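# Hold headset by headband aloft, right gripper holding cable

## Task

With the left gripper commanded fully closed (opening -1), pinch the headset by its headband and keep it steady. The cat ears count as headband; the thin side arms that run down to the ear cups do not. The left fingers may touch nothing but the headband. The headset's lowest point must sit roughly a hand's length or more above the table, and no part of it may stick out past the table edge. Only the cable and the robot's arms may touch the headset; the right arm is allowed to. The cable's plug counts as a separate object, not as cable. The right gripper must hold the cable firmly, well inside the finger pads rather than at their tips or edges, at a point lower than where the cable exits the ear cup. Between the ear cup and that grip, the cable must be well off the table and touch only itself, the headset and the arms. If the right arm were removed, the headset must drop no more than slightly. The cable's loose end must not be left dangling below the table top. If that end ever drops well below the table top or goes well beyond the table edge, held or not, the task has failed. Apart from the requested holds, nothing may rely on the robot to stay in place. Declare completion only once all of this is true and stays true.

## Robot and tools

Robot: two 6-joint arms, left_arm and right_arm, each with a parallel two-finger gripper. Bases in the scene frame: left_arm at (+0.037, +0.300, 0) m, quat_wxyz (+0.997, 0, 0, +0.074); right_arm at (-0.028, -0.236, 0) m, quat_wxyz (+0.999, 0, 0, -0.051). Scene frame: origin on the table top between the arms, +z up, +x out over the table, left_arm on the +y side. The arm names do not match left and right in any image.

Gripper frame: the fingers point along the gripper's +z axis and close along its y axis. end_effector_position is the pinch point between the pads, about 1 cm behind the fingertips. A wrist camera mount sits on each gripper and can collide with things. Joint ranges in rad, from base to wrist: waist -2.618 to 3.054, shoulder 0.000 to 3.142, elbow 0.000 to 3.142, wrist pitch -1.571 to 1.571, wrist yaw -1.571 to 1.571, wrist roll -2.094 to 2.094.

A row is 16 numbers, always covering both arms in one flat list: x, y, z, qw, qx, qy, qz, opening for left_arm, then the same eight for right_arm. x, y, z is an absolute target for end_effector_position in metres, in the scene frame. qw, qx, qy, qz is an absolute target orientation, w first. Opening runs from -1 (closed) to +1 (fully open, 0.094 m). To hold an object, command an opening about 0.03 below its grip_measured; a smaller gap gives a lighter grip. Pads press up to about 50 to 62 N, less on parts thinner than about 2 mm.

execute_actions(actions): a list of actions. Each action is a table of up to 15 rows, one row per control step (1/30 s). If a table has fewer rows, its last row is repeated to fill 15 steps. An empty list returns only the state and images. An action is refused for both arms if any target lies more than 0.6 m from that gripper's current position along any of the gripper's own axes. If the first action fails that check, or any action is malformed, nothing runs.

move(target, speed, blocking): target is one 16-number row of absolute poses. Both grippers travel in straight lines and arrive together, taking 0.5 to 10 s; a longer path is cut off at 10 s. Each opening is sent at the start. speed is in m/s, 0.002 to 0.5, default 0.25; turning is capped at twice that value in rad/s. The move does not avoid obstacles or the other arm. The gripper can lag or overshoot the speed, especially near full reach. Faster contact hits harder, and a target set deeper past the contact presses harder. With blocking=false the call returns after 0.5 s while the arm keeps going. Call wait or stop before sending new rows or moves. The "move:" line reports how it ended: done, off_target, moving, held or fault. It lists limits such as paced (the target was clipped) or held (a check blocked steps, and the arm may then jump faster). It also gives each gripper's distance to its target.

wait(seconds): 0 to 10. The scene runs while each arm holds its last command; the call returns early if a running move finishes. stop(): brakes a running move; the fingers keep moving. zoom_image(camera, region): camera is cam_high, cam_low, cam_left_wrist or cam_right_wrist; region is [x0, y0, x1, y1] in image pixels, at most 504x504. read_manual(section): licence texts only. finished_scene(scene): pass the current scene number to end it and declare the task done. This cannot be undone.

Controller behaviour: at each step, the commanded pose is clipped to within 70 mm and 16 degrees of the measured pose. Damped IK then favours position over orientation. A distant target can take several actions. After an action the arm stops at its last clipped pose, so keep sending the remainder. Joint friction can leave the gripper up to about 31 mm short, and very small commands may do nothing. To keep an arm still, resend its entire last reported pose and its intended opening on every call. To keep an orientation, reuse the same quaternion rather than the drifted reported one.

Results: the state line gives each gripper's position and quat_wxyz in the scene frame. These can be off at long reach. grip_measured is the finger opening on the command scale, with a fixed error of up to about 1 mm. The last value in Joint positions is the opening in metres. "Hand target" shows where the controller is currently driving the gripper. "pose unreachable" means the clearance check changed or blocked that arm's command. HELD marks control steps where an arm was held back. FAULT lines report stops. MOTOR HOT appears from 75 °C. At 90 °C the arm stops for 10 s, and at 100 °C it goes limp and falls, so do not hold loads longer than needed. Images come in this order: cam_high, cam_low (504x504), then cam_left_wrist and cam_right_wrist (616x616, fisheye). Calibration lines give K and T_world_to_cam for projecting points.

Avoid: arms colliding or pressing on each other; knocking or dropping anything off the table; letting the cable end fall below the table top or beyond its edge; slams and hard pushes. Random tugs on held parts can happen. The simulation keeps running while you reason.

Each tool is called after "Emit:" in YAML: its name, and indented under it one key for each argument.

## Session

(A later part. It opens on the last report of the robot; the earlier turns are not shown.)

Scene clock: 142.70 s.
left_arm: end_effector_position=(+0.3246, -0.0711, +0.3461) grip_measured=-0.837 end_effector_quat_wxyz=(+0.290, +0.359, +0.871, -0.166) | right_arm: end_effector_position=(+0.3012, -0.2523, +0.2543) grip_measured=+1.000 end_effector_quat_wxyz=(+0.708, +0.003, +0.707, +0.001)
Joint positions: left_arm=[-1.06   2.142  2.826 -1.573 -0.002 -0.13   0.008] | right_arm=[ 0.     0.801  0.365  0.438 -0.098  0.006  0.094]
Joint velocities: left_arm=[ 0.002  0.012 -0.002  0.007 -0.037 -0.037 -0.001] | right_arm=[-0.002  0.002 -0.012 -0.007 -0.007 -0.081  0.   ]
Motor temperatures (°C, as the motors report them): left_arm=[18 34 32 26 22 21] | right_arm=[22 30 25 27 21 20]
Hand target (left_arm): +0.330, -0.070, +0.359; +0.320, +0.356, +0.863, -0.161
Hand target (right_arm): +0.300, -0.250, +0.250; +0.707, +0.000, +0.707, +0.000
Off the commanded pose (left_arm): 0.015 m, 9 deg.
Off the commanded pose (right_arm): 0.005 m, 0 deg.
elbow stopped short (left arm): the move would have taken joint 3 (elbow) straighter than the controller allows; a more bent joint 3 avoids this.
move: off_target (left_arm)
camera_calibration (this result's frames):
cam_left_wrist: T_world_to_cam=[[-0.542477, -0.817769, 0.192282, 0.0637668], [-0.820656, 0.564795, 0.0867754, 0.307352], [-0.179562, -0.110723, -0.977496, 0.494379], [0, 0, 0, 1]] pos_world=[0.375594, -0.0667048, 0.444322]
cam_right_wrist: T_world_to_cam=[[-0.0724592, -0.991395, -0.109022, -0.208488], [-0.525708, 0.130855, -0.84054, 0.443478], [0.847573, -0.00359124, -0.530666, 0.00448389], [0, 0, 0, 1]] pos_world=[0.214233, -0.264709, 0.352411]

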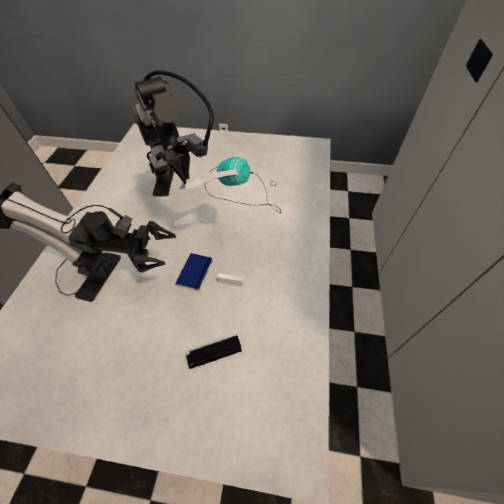

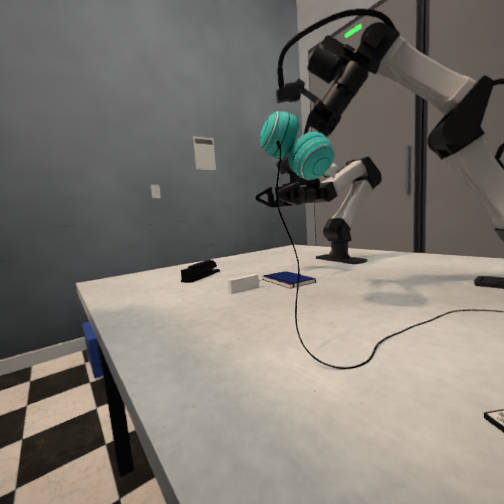

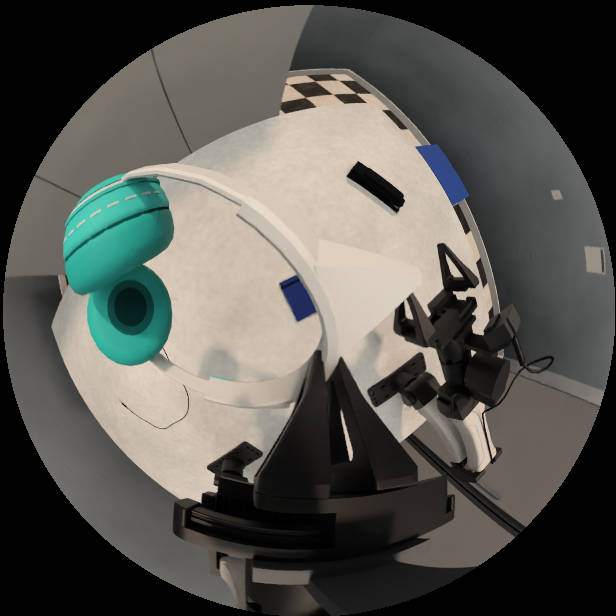

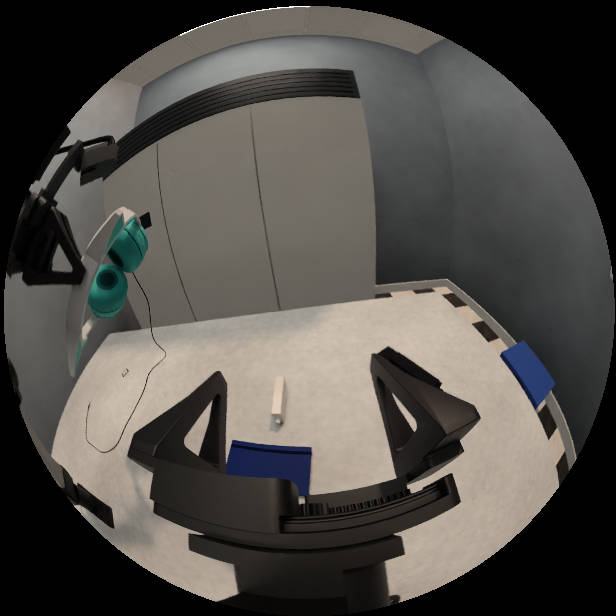

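Emit:
move:
  target: [0.36, -0.06, 0.45, 0.2535, -0.2535, 0.66, -0.66, -1, 0.3, -0.25, 0.25, 0.707, 0.0, 0.707, 0.0, 1]
  speed: 0.2

Scene clock: 190.27 s.
left_arm: end_effector_position=(+0.3663, -0.0635, +0.4177) grip_measured=-0.837 end_effector_quat_wxyz=(+0.243, -0.270, +0.694, -0.622) | right_arm: end_effector_position=(+0.3012, -0.2523, +0.2537) grip_measured=+1.000 end_effector_quat_wxyz=(+0.707, +0.003, +0.707, +0.001)
Joint positions: left_arm=[-0.987  1.506  1.537 -0.139 -0.013 -1.57   0.008] | right_arm=[ 0.     0.801  0.365  0.435 -0.098  0.006  0.094]
Joint velocities: left_arm=[-0.002 -0.012 -0.002 -0.007 -0.051 -0.066  0.   ] | right_arm=[ 0.002  0.002 -0.022 -0.022 -0.007 -0.066  0.   ]
Motor temperatures (°C, as the motors report them): left_arm=[18 35 33 30 22 21] | right_arm=[22 26 27 30 21 20]
Hand target (left_arm): +0.360, -0.060, +0.447; +0.256, -0.261, +0.659, -0.658
Hand target (right_arm): +0.300, -0.250, +0.250; +0.707, -0.000, +0.707, +0.000
Off the commanded pose (left_arm): 0.033 m, 6 deg.
Off the commanded pose (right_arm): 0.004 m, 0 deg.
move: off_target (left_arm)
camera_calibration (this result's frames):
cam_left_wrist: T_world_to_cam=[[0.279899, 0.0508727, 0.958681, -0.487402], [-0.95962, -0.0143571, 0.280935, 0.264019], [0.0280558, -0.998602, 0.0447999, 0.0131936], [0, 0, 0, 1]] pos_world=[0.389411, 0.0417612, 0.3925]
cam_right_wrist: T_world_to_cam=[[-0.0727489, -0.991365, -0.109097, -0.208445], [-0.52794, 0.131083, -0.839105, 0.443293], [0.84616, -0.00344724, -0.532917, 0.0051692], [0, 0, 0, 1]] pos_world=[0.214494, -0.264736, 0.351984]

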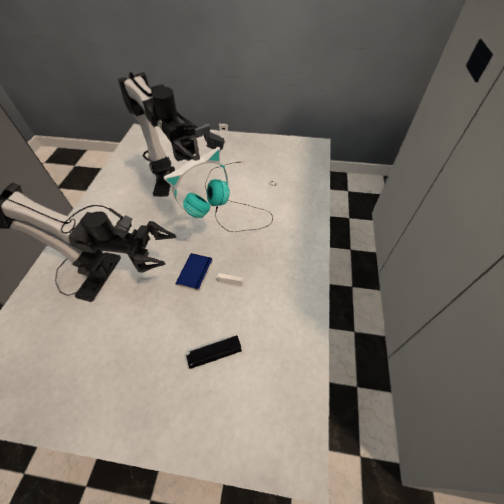

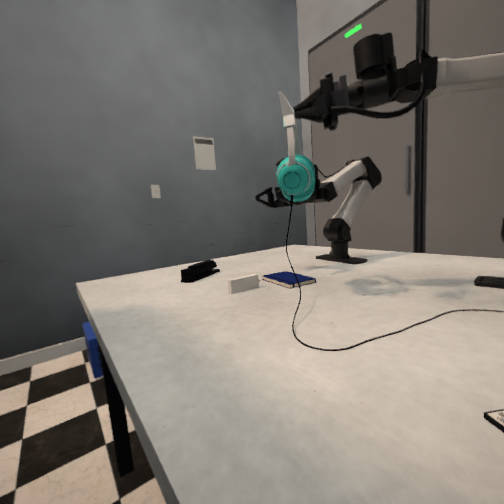

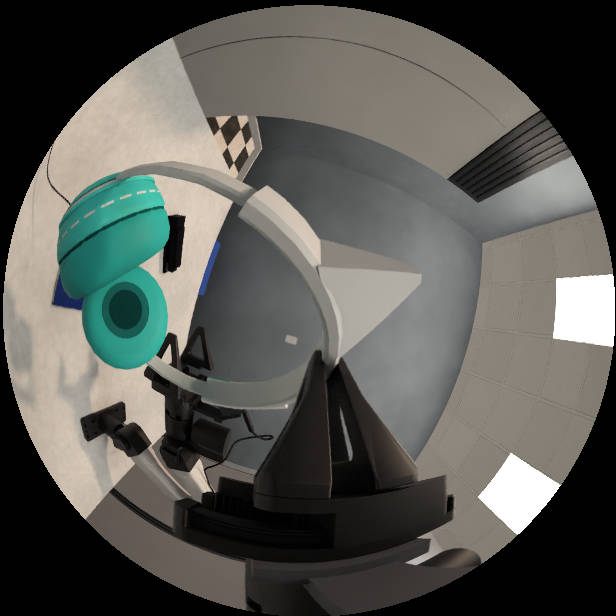

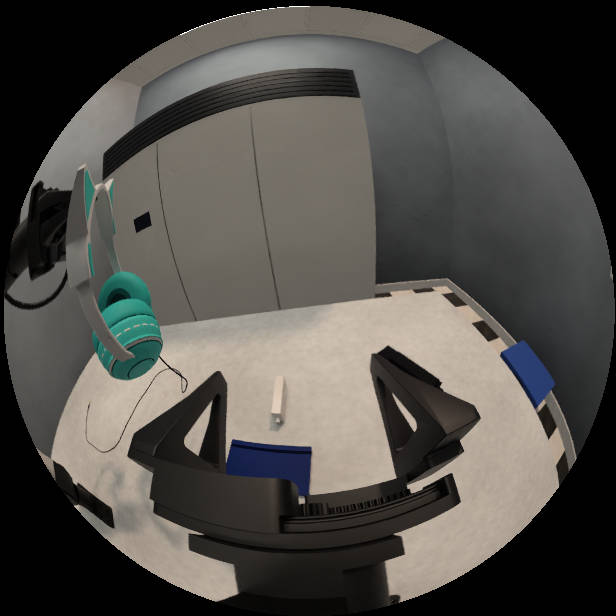

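Emit:
move:
  target: [0.36, -0.06, 0.50, 0.2535, -0.2535, 0.66, -0.66, -1, 0.3, -0.25, 0.25, 0.707, 0.0, 0.707, 0.0, 1]
  speed: 0.15

Emit:
zoom_image:
  camera: "cam_low"
  region: [170, 60, 470, 360]

Emit:
zoom_image:
  camera: "cam_high"
  region: [130, 100, 310, 280]

Scene clock: 199.17 s.
left_arm: end_effector_position=(+0.3648, -0.0615, +0.4717) grip_measured=-0.837 end_effector_quat_wxyz=(+0.247, -0.268, +0.686, -0.630) | right_arm: end_effector_position=(+0.3012, -0.2523, +0.2534) grip_measured=+1.000 end_effector_quat_wxyz=(+0.706, +0.003, +0.708, +0.001)
Joint positions: left_arm=[-0.987  1.566  1.8   -0.321 -0.014 -1.571  0.008] | right_arm=[ 0.     0.801  0.365  0.434 -0.098  0.006  0.094]
Joint velocities: left_arm=[-0.002 -0.012  0.017 -0.066 -0.051 -0.125  0.   ] | right_arm=[-0.007 -0.007 -0.002  0.007  0.037 -0.066  0.   ]
Motor temperatures (°C, as the motors report them): left_arm=[18 35 33 33 22 21] | right_arm=[22 26 27 30 21 20]
Hand target (left_arm): +0.360, -0.060, +0.499; +0.254, -0.254, +0.660, -0.660
Hand target (right_arm): +0.300, -0.250, +0.250; +0.707, -0.000, +0.707, +0.000
Off the commanded pose (left_arm): 0.029 m, 5 deg.
Off the commanded pose (right_arm): 0.004 m, 0 deg.
move: off_target (left_arm)
camera_calibration (this result's frames):
cam_left_wrist: T_world_to_cam=[[0.265801, 0.0677917, 0.961641, -0.534079], [-0.963596, -0.0111841, 0.26713, 0.25561], [0.0288643, -0.997637, 0.062351, 0.00434434], [0, 0, 0, 1]] pos_world=[0.388138, 0.043399, 0.445041]
cam_right_wrist: T_world_to_cam=[[-0.0728731, -0.991353, -0.109129, -0.208427], [-0.528895, 0.13118, -0.838488, 0.443214], [0.845553, -0.00338534, -0.533881, 0.00546276], [0, 0, 0, 1]] pos_world=[0.214606, -0.264747, 0.3518]

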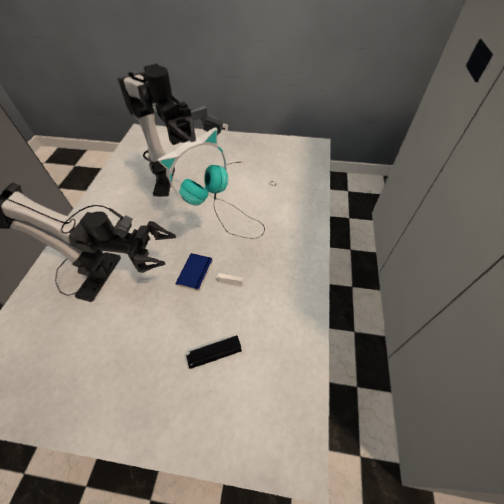

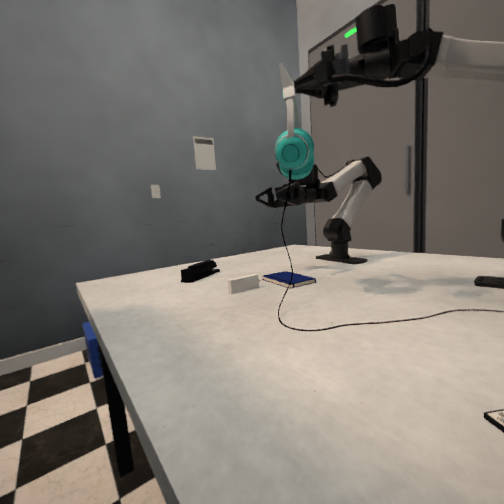

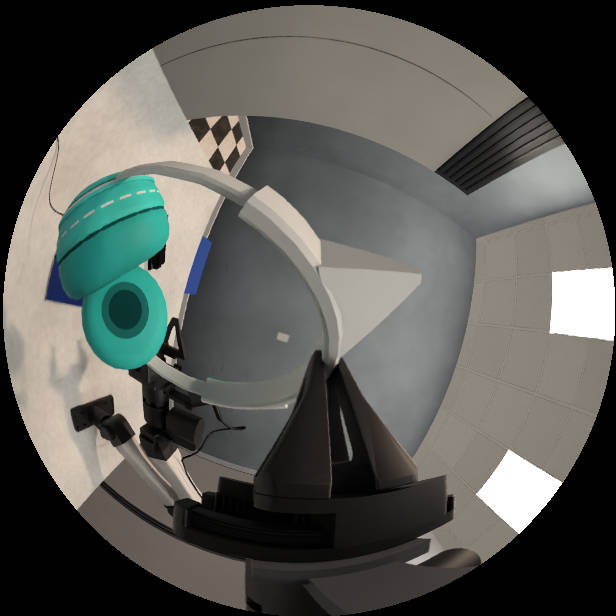

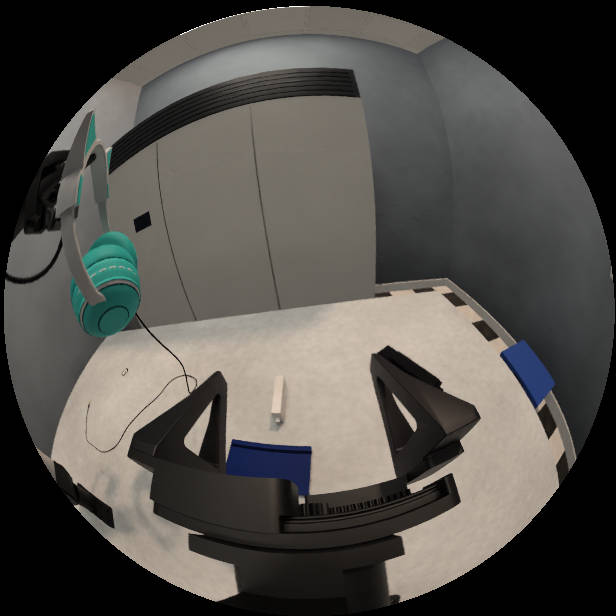

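Region (170, 60, 470, 360) of cam_low's 504x504 image, scaled by 1.680, with more detail than that image has.

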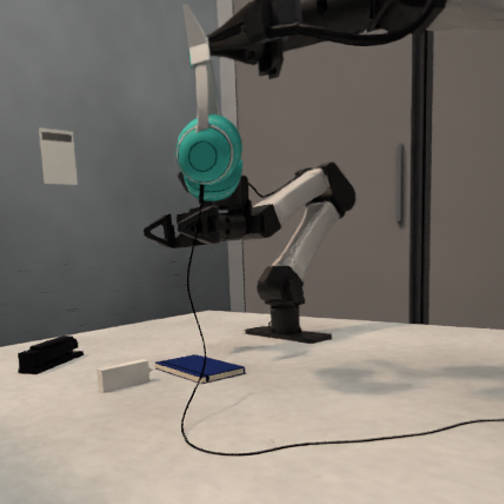

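Region (130, 100, 310, 280) of cam_high's 504x504 image, scaled by 2.800, with more detail than that image has.

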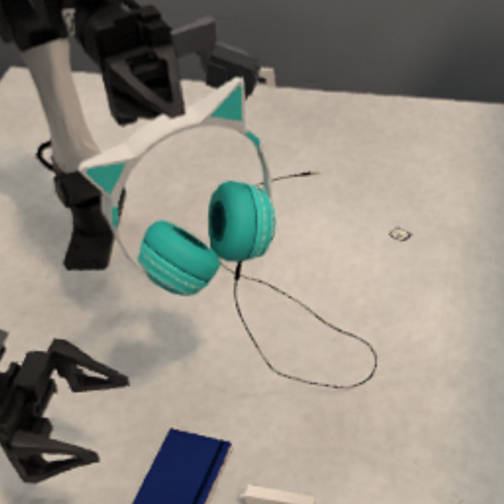

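Emit:
move:
  target: [0.36, -0.06, 0.50, 0.2535, -0.2535, 0.66, -0.66, -1, 0.29, -0.10, 0.13, 0.693, -0.141, 0.693, 0.141, 1]
  speed: 0.2

Scene clock: 222.57 s.
left_arm: end_effector_position=(+0.3643, -0.0609, +0.4643) grip_measured=-0.837 end_effector_quat_wxyz=(+0.243, -0.271, +0.696, -0.619) | right_arm: end_effector_position=(+0.2985, -0.0988, +0.1338) grip_measured=+1.000 end_effector_quat_wxyz=(+0.692, -0.139, +0.694, +0.142)
Joint positions: left_arm=[-0.987  1.566  1.8   -0.351 -0.014 -1.571  0.008] | right_arm=[ 0.498  1.643  0.108  1.533 -0.004  0.005  0.094]
Joint velocities: left_arm=[ 0.002 -0.002 -0.007  0.022  0.037  0.022 -0.   ] | right_arm=[-0.017 -0.012  0.002 -0.007 -0.007 -0.022  0.   ]
Motor temperatures (°C, as the motors report them): left_arm=[18 33 36 36 22 21] | right_arm=[22 26 27 31 21 20]
Hand target (left_arm): +0.358, -0.058, +0.499; +0.254, -0.254, +0.661, -0.659
Hand target (right_arm): +0.293, -0.099, +0.129; +0.690, -0.142, +0.696, +0.140
Off the commanded pose (left_arm): 0.036 m, 7 deg.
Off the commanded pose (right_arm): 0.009 m, 0 deg.
joint sent to its limit (right arm) — the command would take joint 4 (wrist pitch) past its upper limit, so that joint was sent only as far as its limit.
move: off_target (left_arm)
camera_calibration (this result's frames):
cam_left_wrist: T_world_to_cam=[[0.285358, 0.045996, 0.957317, -0.533249], [-0.957954, -0.017471, 0.286388, 0.245743], [0.029898, -0.998789, 0.0390765, 0.0157461], [0, 0, 0, 1]] pos_world=[0.387107, 0.0445477, 0.439495]
cam_right_wrist: T_world_to_cam=[[0.321719, -0.940631, -0.108213, -0.182448], [-0.537084, -0.087174, -0.839012, 0.302351], [0.779767, 0.328046, -0.533244, -0.00333791], [0, 0, 0, 1]] pos_world=[0.223688, -0.144164, 0.232153]

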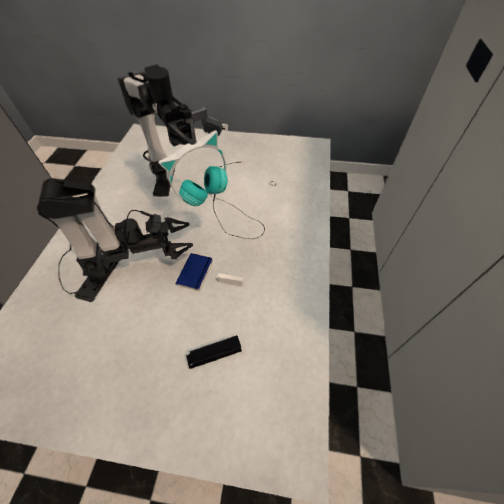

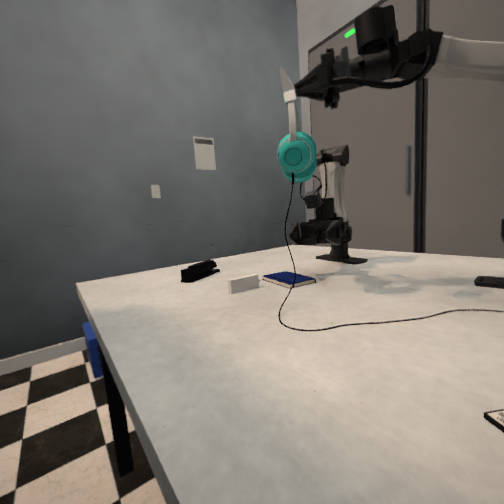

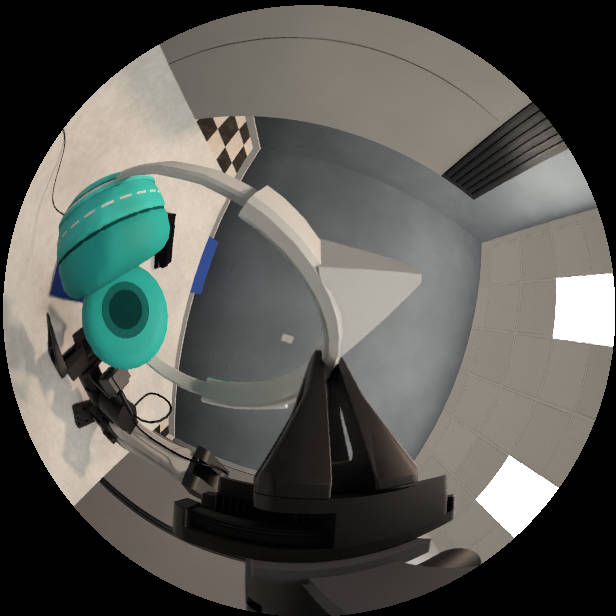

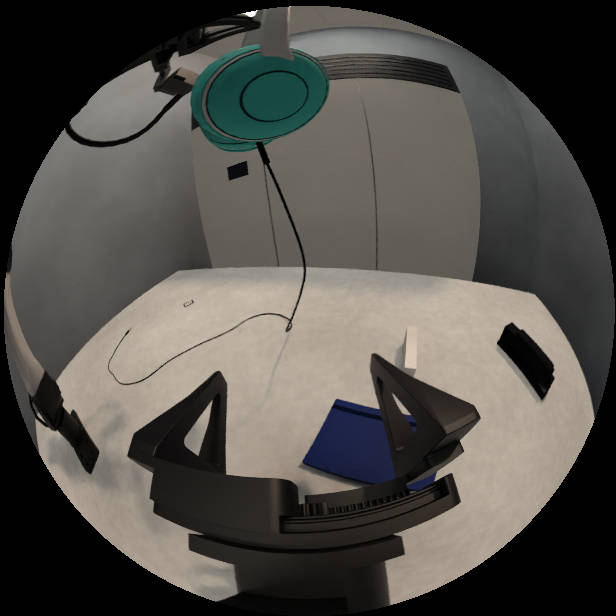

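Emit:
move:
  target: [0.36, -0.06, 0.50, 0.2535, -0.2535, 0.66, -0.66, -1, 0.355, -0.078, 0.14, 0.60, -0.155, 0.77, 0.125, 1]
  speed: 0.1

Scene clock: 235.70 s.
left_arm: end_effector_position=(+0.3643, -0.0609, +0.4644) grip_measured=-0.837 end_effector_quat_wxyz=(+0.243, -0.271, +0.696, -0.619) | right_arm: end_effector_position=(+0.3477, -0.0790, +0.1225) grip_measured=+1.000 end_effector_quat_wxyz=(+0.584, -0.158, +0.787, +0.123)
Joint positions: left_arm=[-0.987  1.566  1.8   -0.351 -0.014 -1.571  0.008] | right_arm=[ 0.491  1.487  0.433  0.761 -0.015  0.005  0.094]
Joint velocities: left_arm=[-0.017 -0.007  0.012  0.066 -0.022 -0.007  0.   ] | right_arm=[ 0.007 -0.007  0.017 -0.007  0.022  0.022  0.   ]
Motor temperatures (°C, as the motors report them): left_arm=[18 33 36 38 22 21] | right_arm=[22 26 26 32 21 20]
Hand target (left_arm): +0.359, -0.058, +0.499; +0.254, -0.255, +0.660, -0.659
Hand target (right_arm): +0.354, -0.079, +0.141; +0.602, -0.155, +0.773, +0.125
Off the commanded pose (left_arm): 0.036 m, 7 deg.
Off the commanded pose (right_arm): 0.019 m, 3 deg.
move: off_target (left_arm, right_arm)
camera_calibration (this result's frames):
cam_left_wrist: T_world_to_cam=[[0.285114, 0.0462678, 0.957376, -0.533262], [-0.958027, -0.0173898, 0.286149, 0.245866], [0.029888, -0.998778, 0.0393677, 0.0156032], [0, 0, 0, 1]] pos_world=[0.387121, 0.0445326, 0.439564]
cam_right_wrist: T_world_to_cam=[[0.299779, -0.949925, -0.0881714, -0.176426], [-0.738555, -0.172581, -0.651731, 0.36136], [0.603879, 0.260495, -0.753308, 0.028564], [0, 0, 0, 1]] pos_world=[0.302524, -0.112668, 0.241471]

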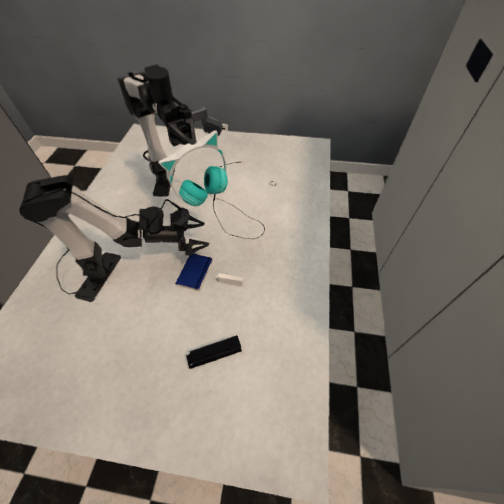

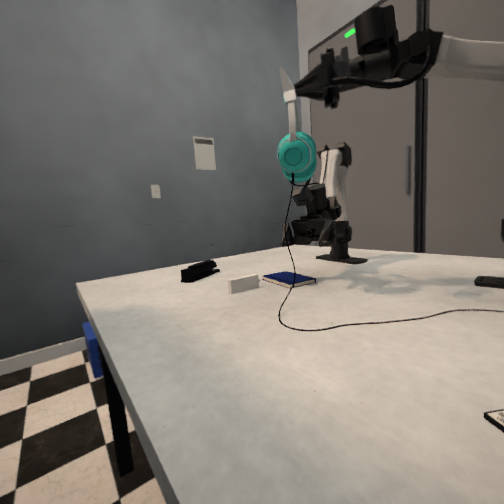

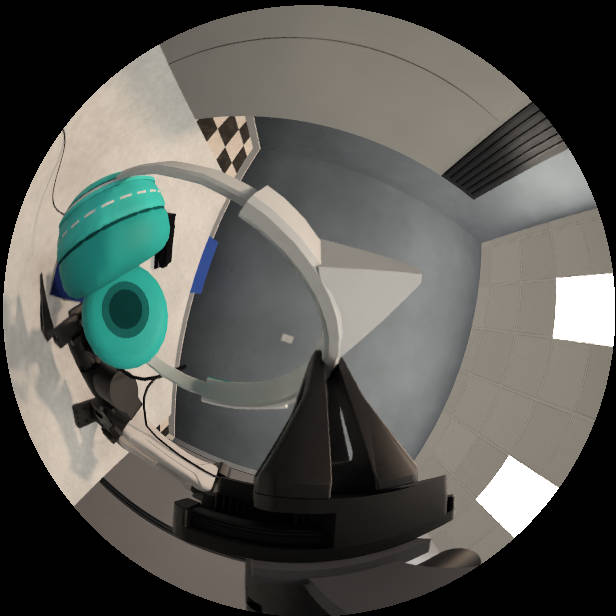

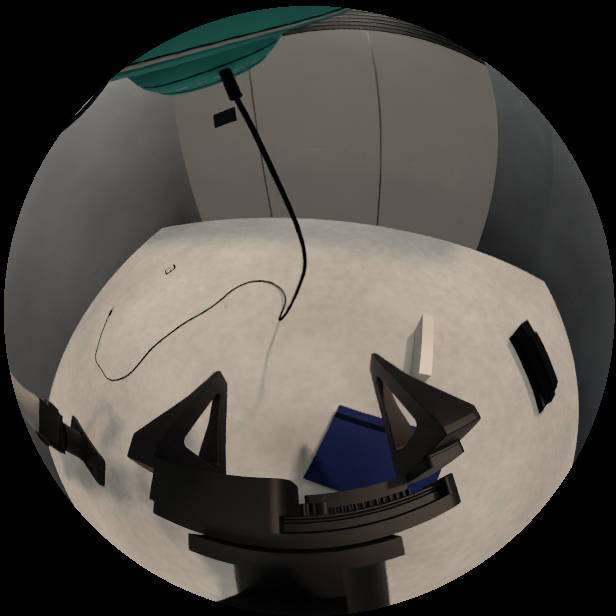

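Emit:
move:
  target: [0.36, -0.06, 0.55, 0.2535, -0.2535, 0.66, -0.66, -1, 0.355, -0.078, 0.14, 0.60, -0.155, 0.77, 0.125, 1]
  speed: 0.1

Scene clock: 245.63 s.
left_arm: end_effector_position=(+0.3647, -0.0614, +0.5284) grip_measured=-0.837 end_effector_quat_wxyz=(+0.249, -0.265, +0.680, -0.637) | right_arm: end_effector_position=(+0.3473, -0.0789, +0.1215) grip_measured=+1.000 end_effector_quat_wxyz=(+0.582, -0.158, +0.788, +0.123)
Joint positions: left_arm=[-0.987  1.706  2.202 -0.561 -0.014 -1.571  0.008] | right_arm=[ 0.491  1.487  0.433  0.757 -0.017  0.005  0.094]
Joint velocities: left_arm=[-0.007  0.002 -0.002 -0.095  0.037 -0.095  0.001] | right_arm=[-0.017 -0.012  0.002 -0.095  0.051  0.022  0.   ]
Motor temperatures (°C, as the motors report them): left_arm=[18 33 37 39 22 21] | right_arm=[22 27 27 32 21 20]
Hand target (left_arm): +0.360, -0.060, +0.550; +0.254, -0.254, +0.660, -0.660
Hand target (right_arm): +0.354, -0.078, +0.140; +0.602, -0.156, +0.773, +0.125
Off the commanded pose (left_arm): 0.022 m, 4 deg.
Off the commanded pose (right_arm): 0.020 m, 3 deg.
move: off_target (left_arm, right_arm)
camera_calibration (this result's frames):
cam_left_wrist: T_world_to_cam=[[0.252554, 0.0825548, 0.964054, -0.584112], [-0.96718, -0.00718903, 0.253989, 0.248849], [0.0278986, -0.996561, 0.0780298, -0.00692181], [0, 0, 0, 1]] pos_world=[0.388395, 0.0431123, 0.500451]
cam_right_wrist: T_world_to_cam=[[0.300809, -0.949591, -0.0882652, -0.176598], [-0.740935, -0.17443, -0.648529, 0.360751], [0.600442, 0.260482, -0.756055, 0.0295439], [0, 0, 0, 1]] pos_world=[0.302676, -0.112465, 0.240707]

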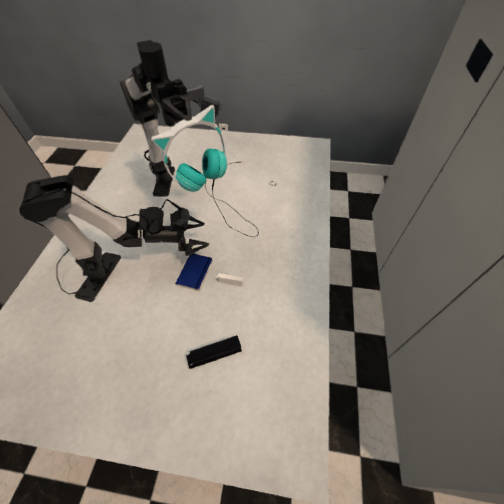

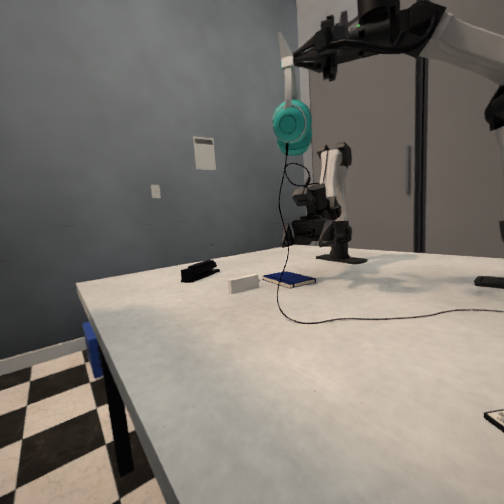

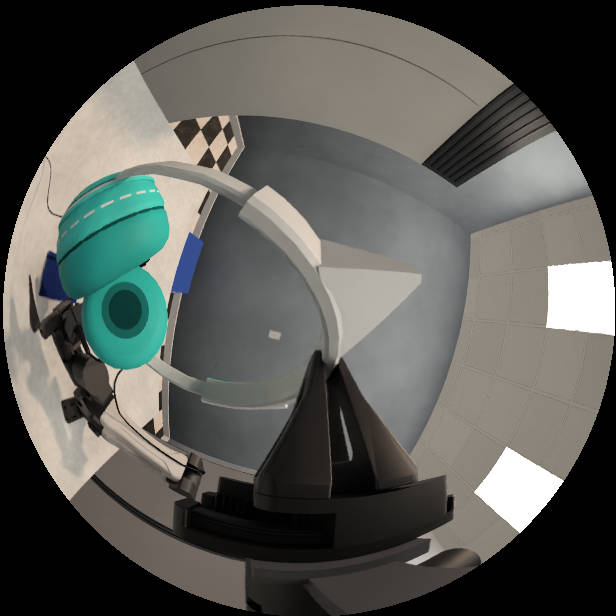

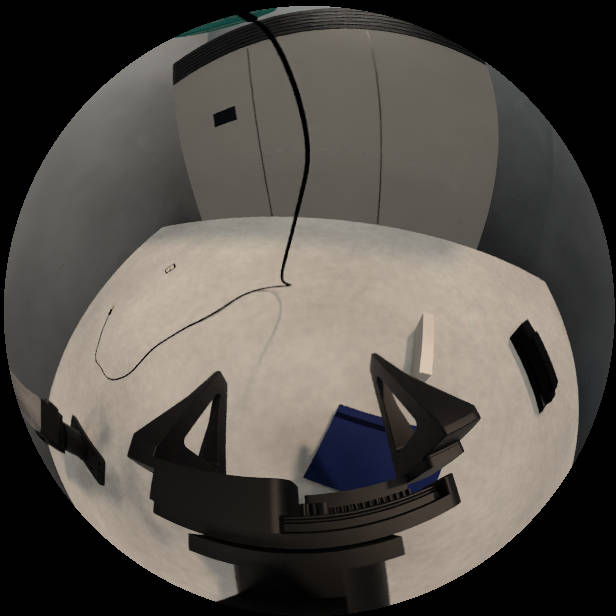

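Emit:
move:
  target: [0.36, -0.06, 0.55, 0.2535, -0.2535, 0.66, -0.66, -1, 0.36, -0.088, 0.20, 0.66, -0.14, 0.72, 0.13, 1]
  speed: 0.1

Scene clock: 254.37 s.
left_arm: end_effector_position=(+0.3652, -0.0620, +0.5153) grip_measured=-0.837 end_effector_quat_wxyz=(+0.243, -0.271, +0.696, -0.619) | right_arm: end_effector_position=(+0.3542, -0.0879, +0.1756) grip_measured=+1.000 end_effector_quat_wxyz=(+0.637, -0.144, +0.746, +0.129)
Joint positions: left_arm=[-0.987  1.71   2.202 -0.606 -0.014 -1.571  0.008] | right_arm=[ 0.457  1.384  0.46   0.769 -0.035  0.004  0.094]
Joint velocities: left_arm=[ 0.002 -0.012 -0.002 -0.007 -0.11  -0.022 -0.   ] | right_arm=[ 0.022 -0.027 -0.002  0.007  0.022  0.007  0.   ]
Motor temperatures (°C, as the motors report them): left_arm=[18 33 37 39 22 21] | right_arm=[22 27 28 32 21 20]
Hand target (left_arm): +0.358, -0.058, +0.549; +0.254, -0.254, +0.661, -0.659
Hand target (right_arm): +0.359, -0.089, +0.200; +0.663, -0.141, +0.723, +0.131
Off the commanded pose (left_arm): 0.035 m, 7 deg.
Off the commanded pose (right_arm): 0.025 m, 4 deg.
move: off_target (left_arm, right_arm)
camera_calibration (this result's frames):
cam_left_wrist: T_world_to_cam=[[0.284383, 0.0470834, 0.957554, -0.581989], [-0.958246, -0.0171463, 0.285431, 0.232671], [0.0298576, -0.998744, 0.0402413, 0.0120615], [0, 0, 0, 1]] pos_world=[0.388103, 0.0434378, 0.490389]
cam_right_wrist: T_world_to_cam=[[0.297352, -0.949421, -0.100902, -0.179017], [-0.652295, -0.12484, -0.747614, 0.389733], [0.697203, 0.288123, -0.656424, 0.0193075], [0, 0, 0, 1]] pos_world=[0.293991, -0.126871, 0.28598]

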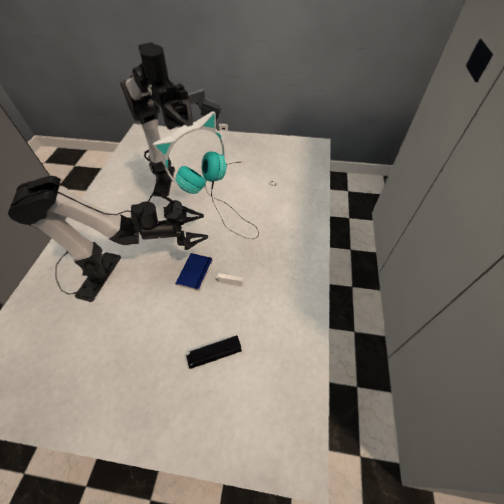

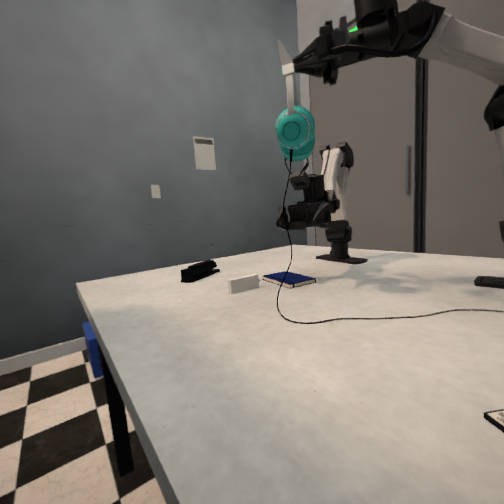

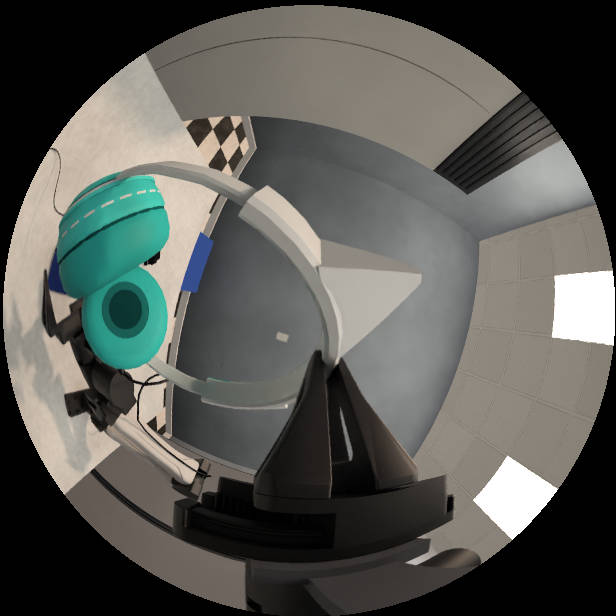

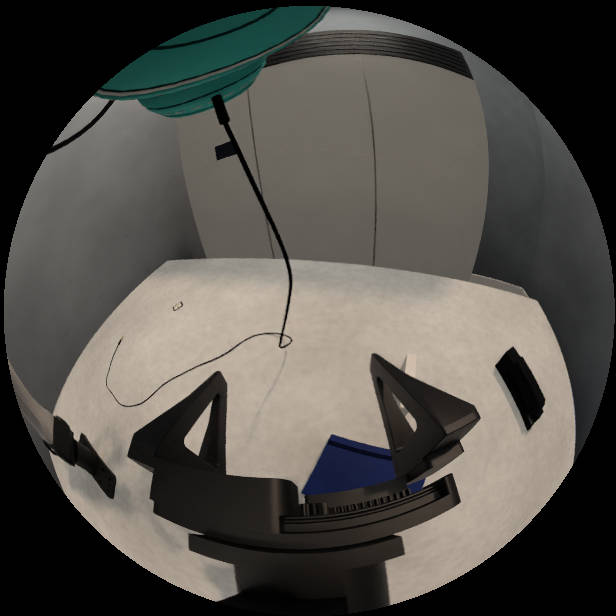

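Emit:
move:
  target: [0.36, -0.06, 0.55, 0.2535, -0.2535, 0.66, -0.66, -1, 0.408, -0.066, 0.165, 0.637, -0.144, 0.746, 0.129, 1]
  speed: 0.06

Scene clock: 267.37 s.
left_arm: end_effector_position=(+0.3652, -0.0620, +0.5151) grip_measured=-0.837 end_effector_quat_wxyz=(+0.243, -0.271, +0.696, -0.619) | right_arm: end_effector_position=(+0.4007, -0.0706, +0.1505) grip_measured=+1.000 end_effector_quat_wxyz=(+0.619, -0.146, +0.761, +0.126)
Joint positions: left_arm=[-0.987  1.71   2.202 -0.607 -0.014 -1.571  0.008] | right_arm=[ 0.457  1.64   0.623  0.813 -0.035  0.004  0.094]
Joint velocities: left_arm=[-0.007 -0.007  0.007 -0.037  0.037  0.037 -0.   ] | right_arm=[-0.002 -0.007 -0.007  0.007 -0.022 -0.051  0.   ]
Motor temperatures (°C, as the motors report them): left_arm=[18 33 37 41 22 21] | right_arm=[22 28 29 33 21 20]
Hand target (left_arm): +0.358, -0.058, +0.549; +0.254, -0.255, +0.661, -0.659
Hand target (right_arm): +0.408, -0.067, +0.165; +0.637, -0.144, +0.746, +0.129
Off the commanded pose (left_arm): 0.035 m, 7 deg.
Off the commanded pose (right_arm): 0.017 m, 3 deg.
move: off_target (left_arm, right_arm)
camera_calibration (this result's frames):
cam_left_wrist: T_world_to_cam=[[0.284871, 0.0465396, 0.957436, -0.581959], [-0.9581, -0.0173086, 0.28591, 0.232401], [0.029878, -0.998766, 0.0396589, 0.0123766], [0, 0, 0, 1]] pos_world=[0.388076, 0.043468, 0.490251]
cam_right_wrist: T_world_to_cam=[[0.293214, -0.950968, -0.0984179, -0.177786], [-0.685239, -0.137256, -0.715268, 0.410903], [0.666688, 0.277166, -0.691885, -0.0177467], [0, 0, 0, 1]] pos_world=[0.345528, -0.107751, 0.26413]

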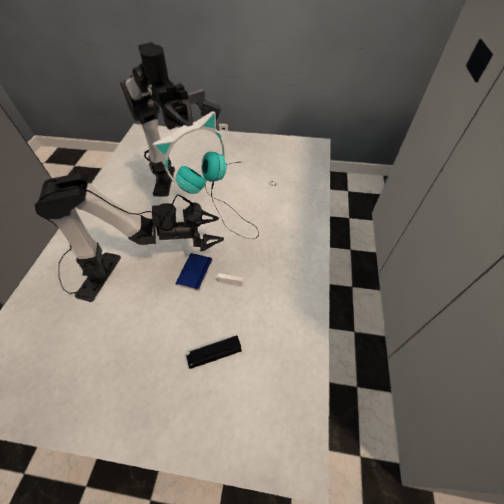

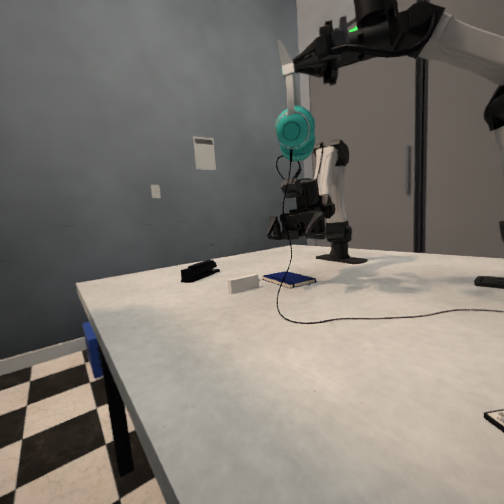

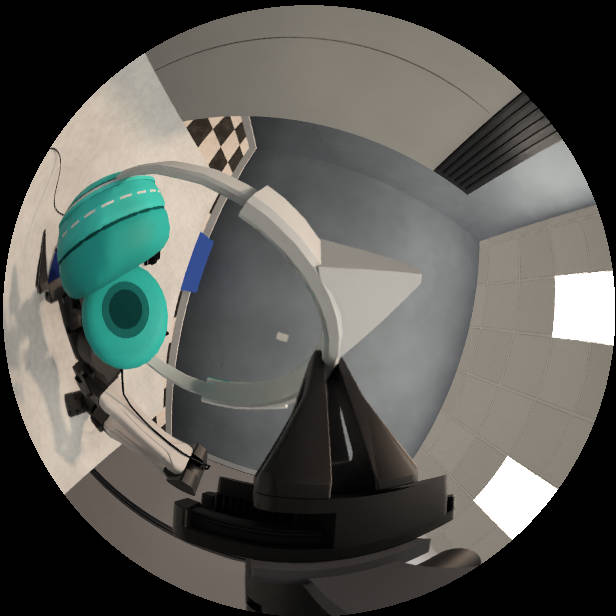

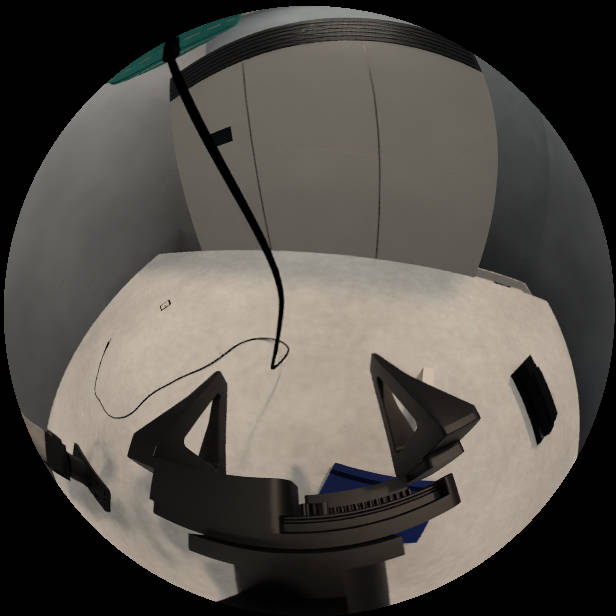

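Emit:
move:
  target: [0.36, -0.06, 0.55, 0.2535, -0.2535, 0.66, -0.66, -1, 0.442, -0.046, 0.165, 0.637, -0.144, 0.746, 0.129, 1]
  speed: 0.06

Scene clock: 281.33 s.
left_arm: end_effector_position=(+0.3652, -0.0620, +0.5152) grip_measured=-0.837 end_effector_quat_wxyz=(+0.243, -0.271, +0.696, -0.619) | right_arm: end_effector_position=(+0.4368, -0.0514, +0.1570) grip_measured=+1.000 end_effector_quat_wxyz=(+0.629, -0.146, +0.753, +0.126)
Joint positions: left_arm=[-0.987  1.71   2.202 -0.607 -0.014 -1.571  0.008] | right_arm=[ 0.474  1.772  0.784  0.81  -0.018  0.004  0.094]
Joint velocities: left_arm=[ 0.022  0.007  0.012  0.051 -0.007 -0.037 -0.001] | right_arm=[-0.002 -0.012  0.002  0.007 -0.022  0.007  0.   ]
Motor temperatures (°C, as the motors report them): left_arm=[18 33 37 43 22 21] | right_arm=[22 28 30 34 21 20]
Hand target (left_arm): +0.358, -0.058, +0.549; +0.254, -0.255, +0.660, -0.659
Hand target (right_arm): +0.442, -0.046, +0.165; +0.637, -0.144, +0.746, +0.129
Off the commanded pose (left_arm): 0.035 m, 7 deg.
Off the commanded pose (right_arm): 0.011 m, 1 deg.
move: off_target (left_arm, right_arm)
camera_calibration (this result's frames):
cam_left_wrist: T_world_to_cam=[[0.284627, 0.0468115, 0.957495, -0.581974], [-0.958173, -0.0172274, 0.28567, 0.232536], [0.0298678, -0.998755, 0.0399501, 0.012219], [0, 0, 0, 1]] pos_world=[0.38809, 0.0434529, 0.49032]
cam_right_wrist: T_world_to_cam=[[0.295555, -0.950413, -0.0967578, -0.170757], [-0.667371, -0.132936, -0.732765, 0.438121], [0.683566, 0.281146, -0.673568, -0.0526904], [0, 0, 0, 1]] pos_world=[0.378875, -0.0892341, 0.269027]

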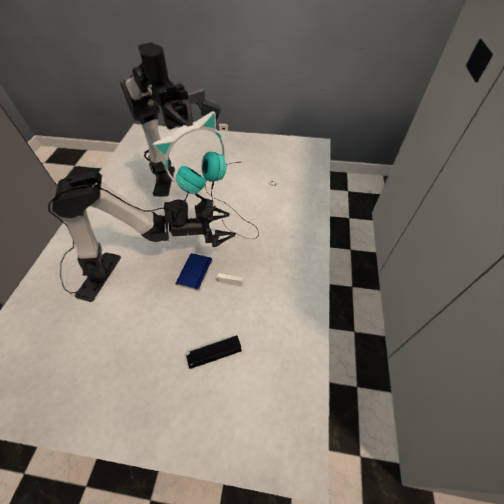

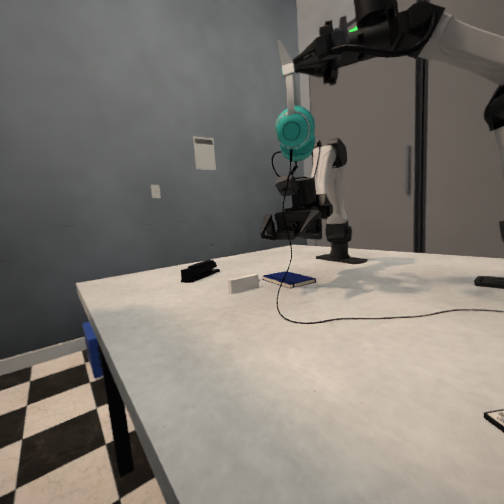

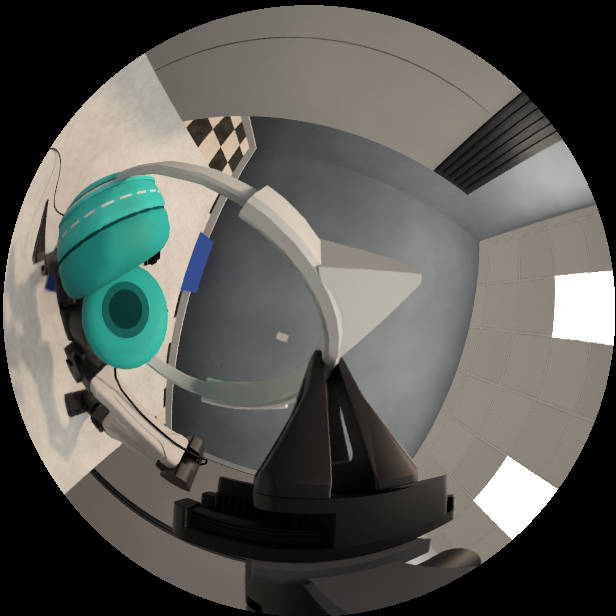

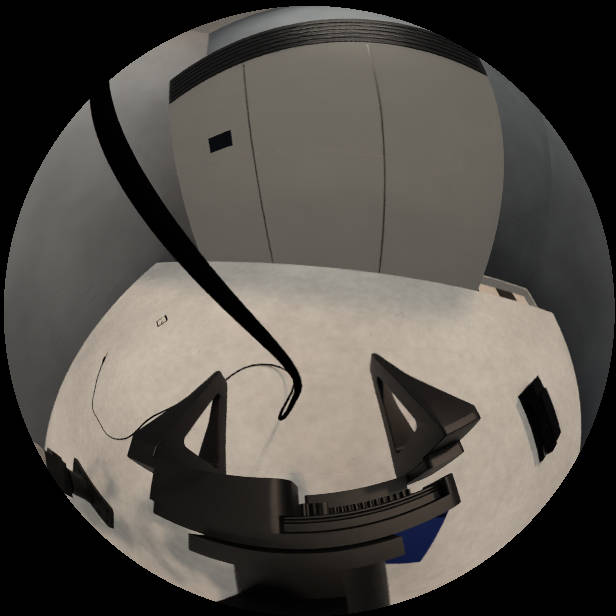

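Emit:
zoom_image:
  camera: "cam_low"
  region: [230, 130, 380, 280]

Emit:
zoom_image:
  camera: "cam_high"
  region: [150, 160, 270, 280]

Region (230, 130, 380, 280) of cam_low's 504x504 image, scaled by 3.360, with more detail than that image has.

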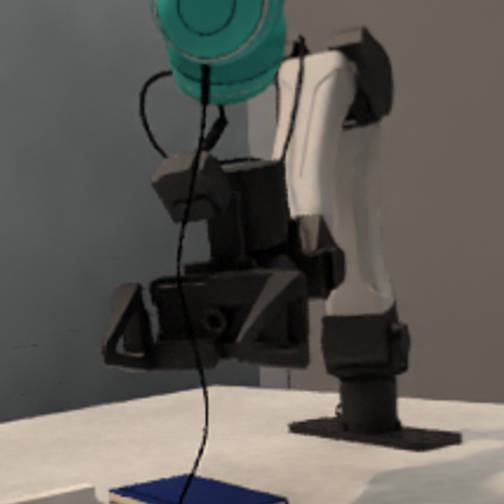

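Region (150, 160, 270, 280) of cam_high's 504x504 image, scaled by 4.200, with more detail than that image has.

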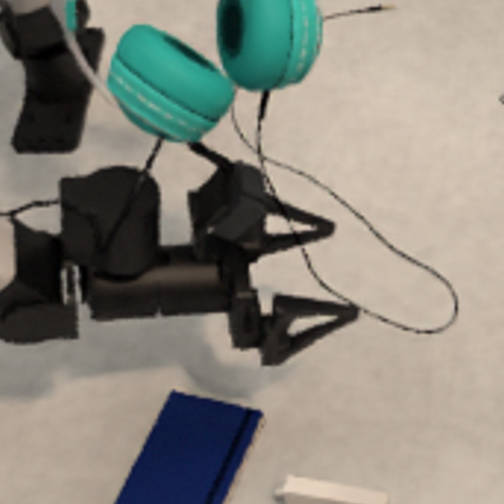

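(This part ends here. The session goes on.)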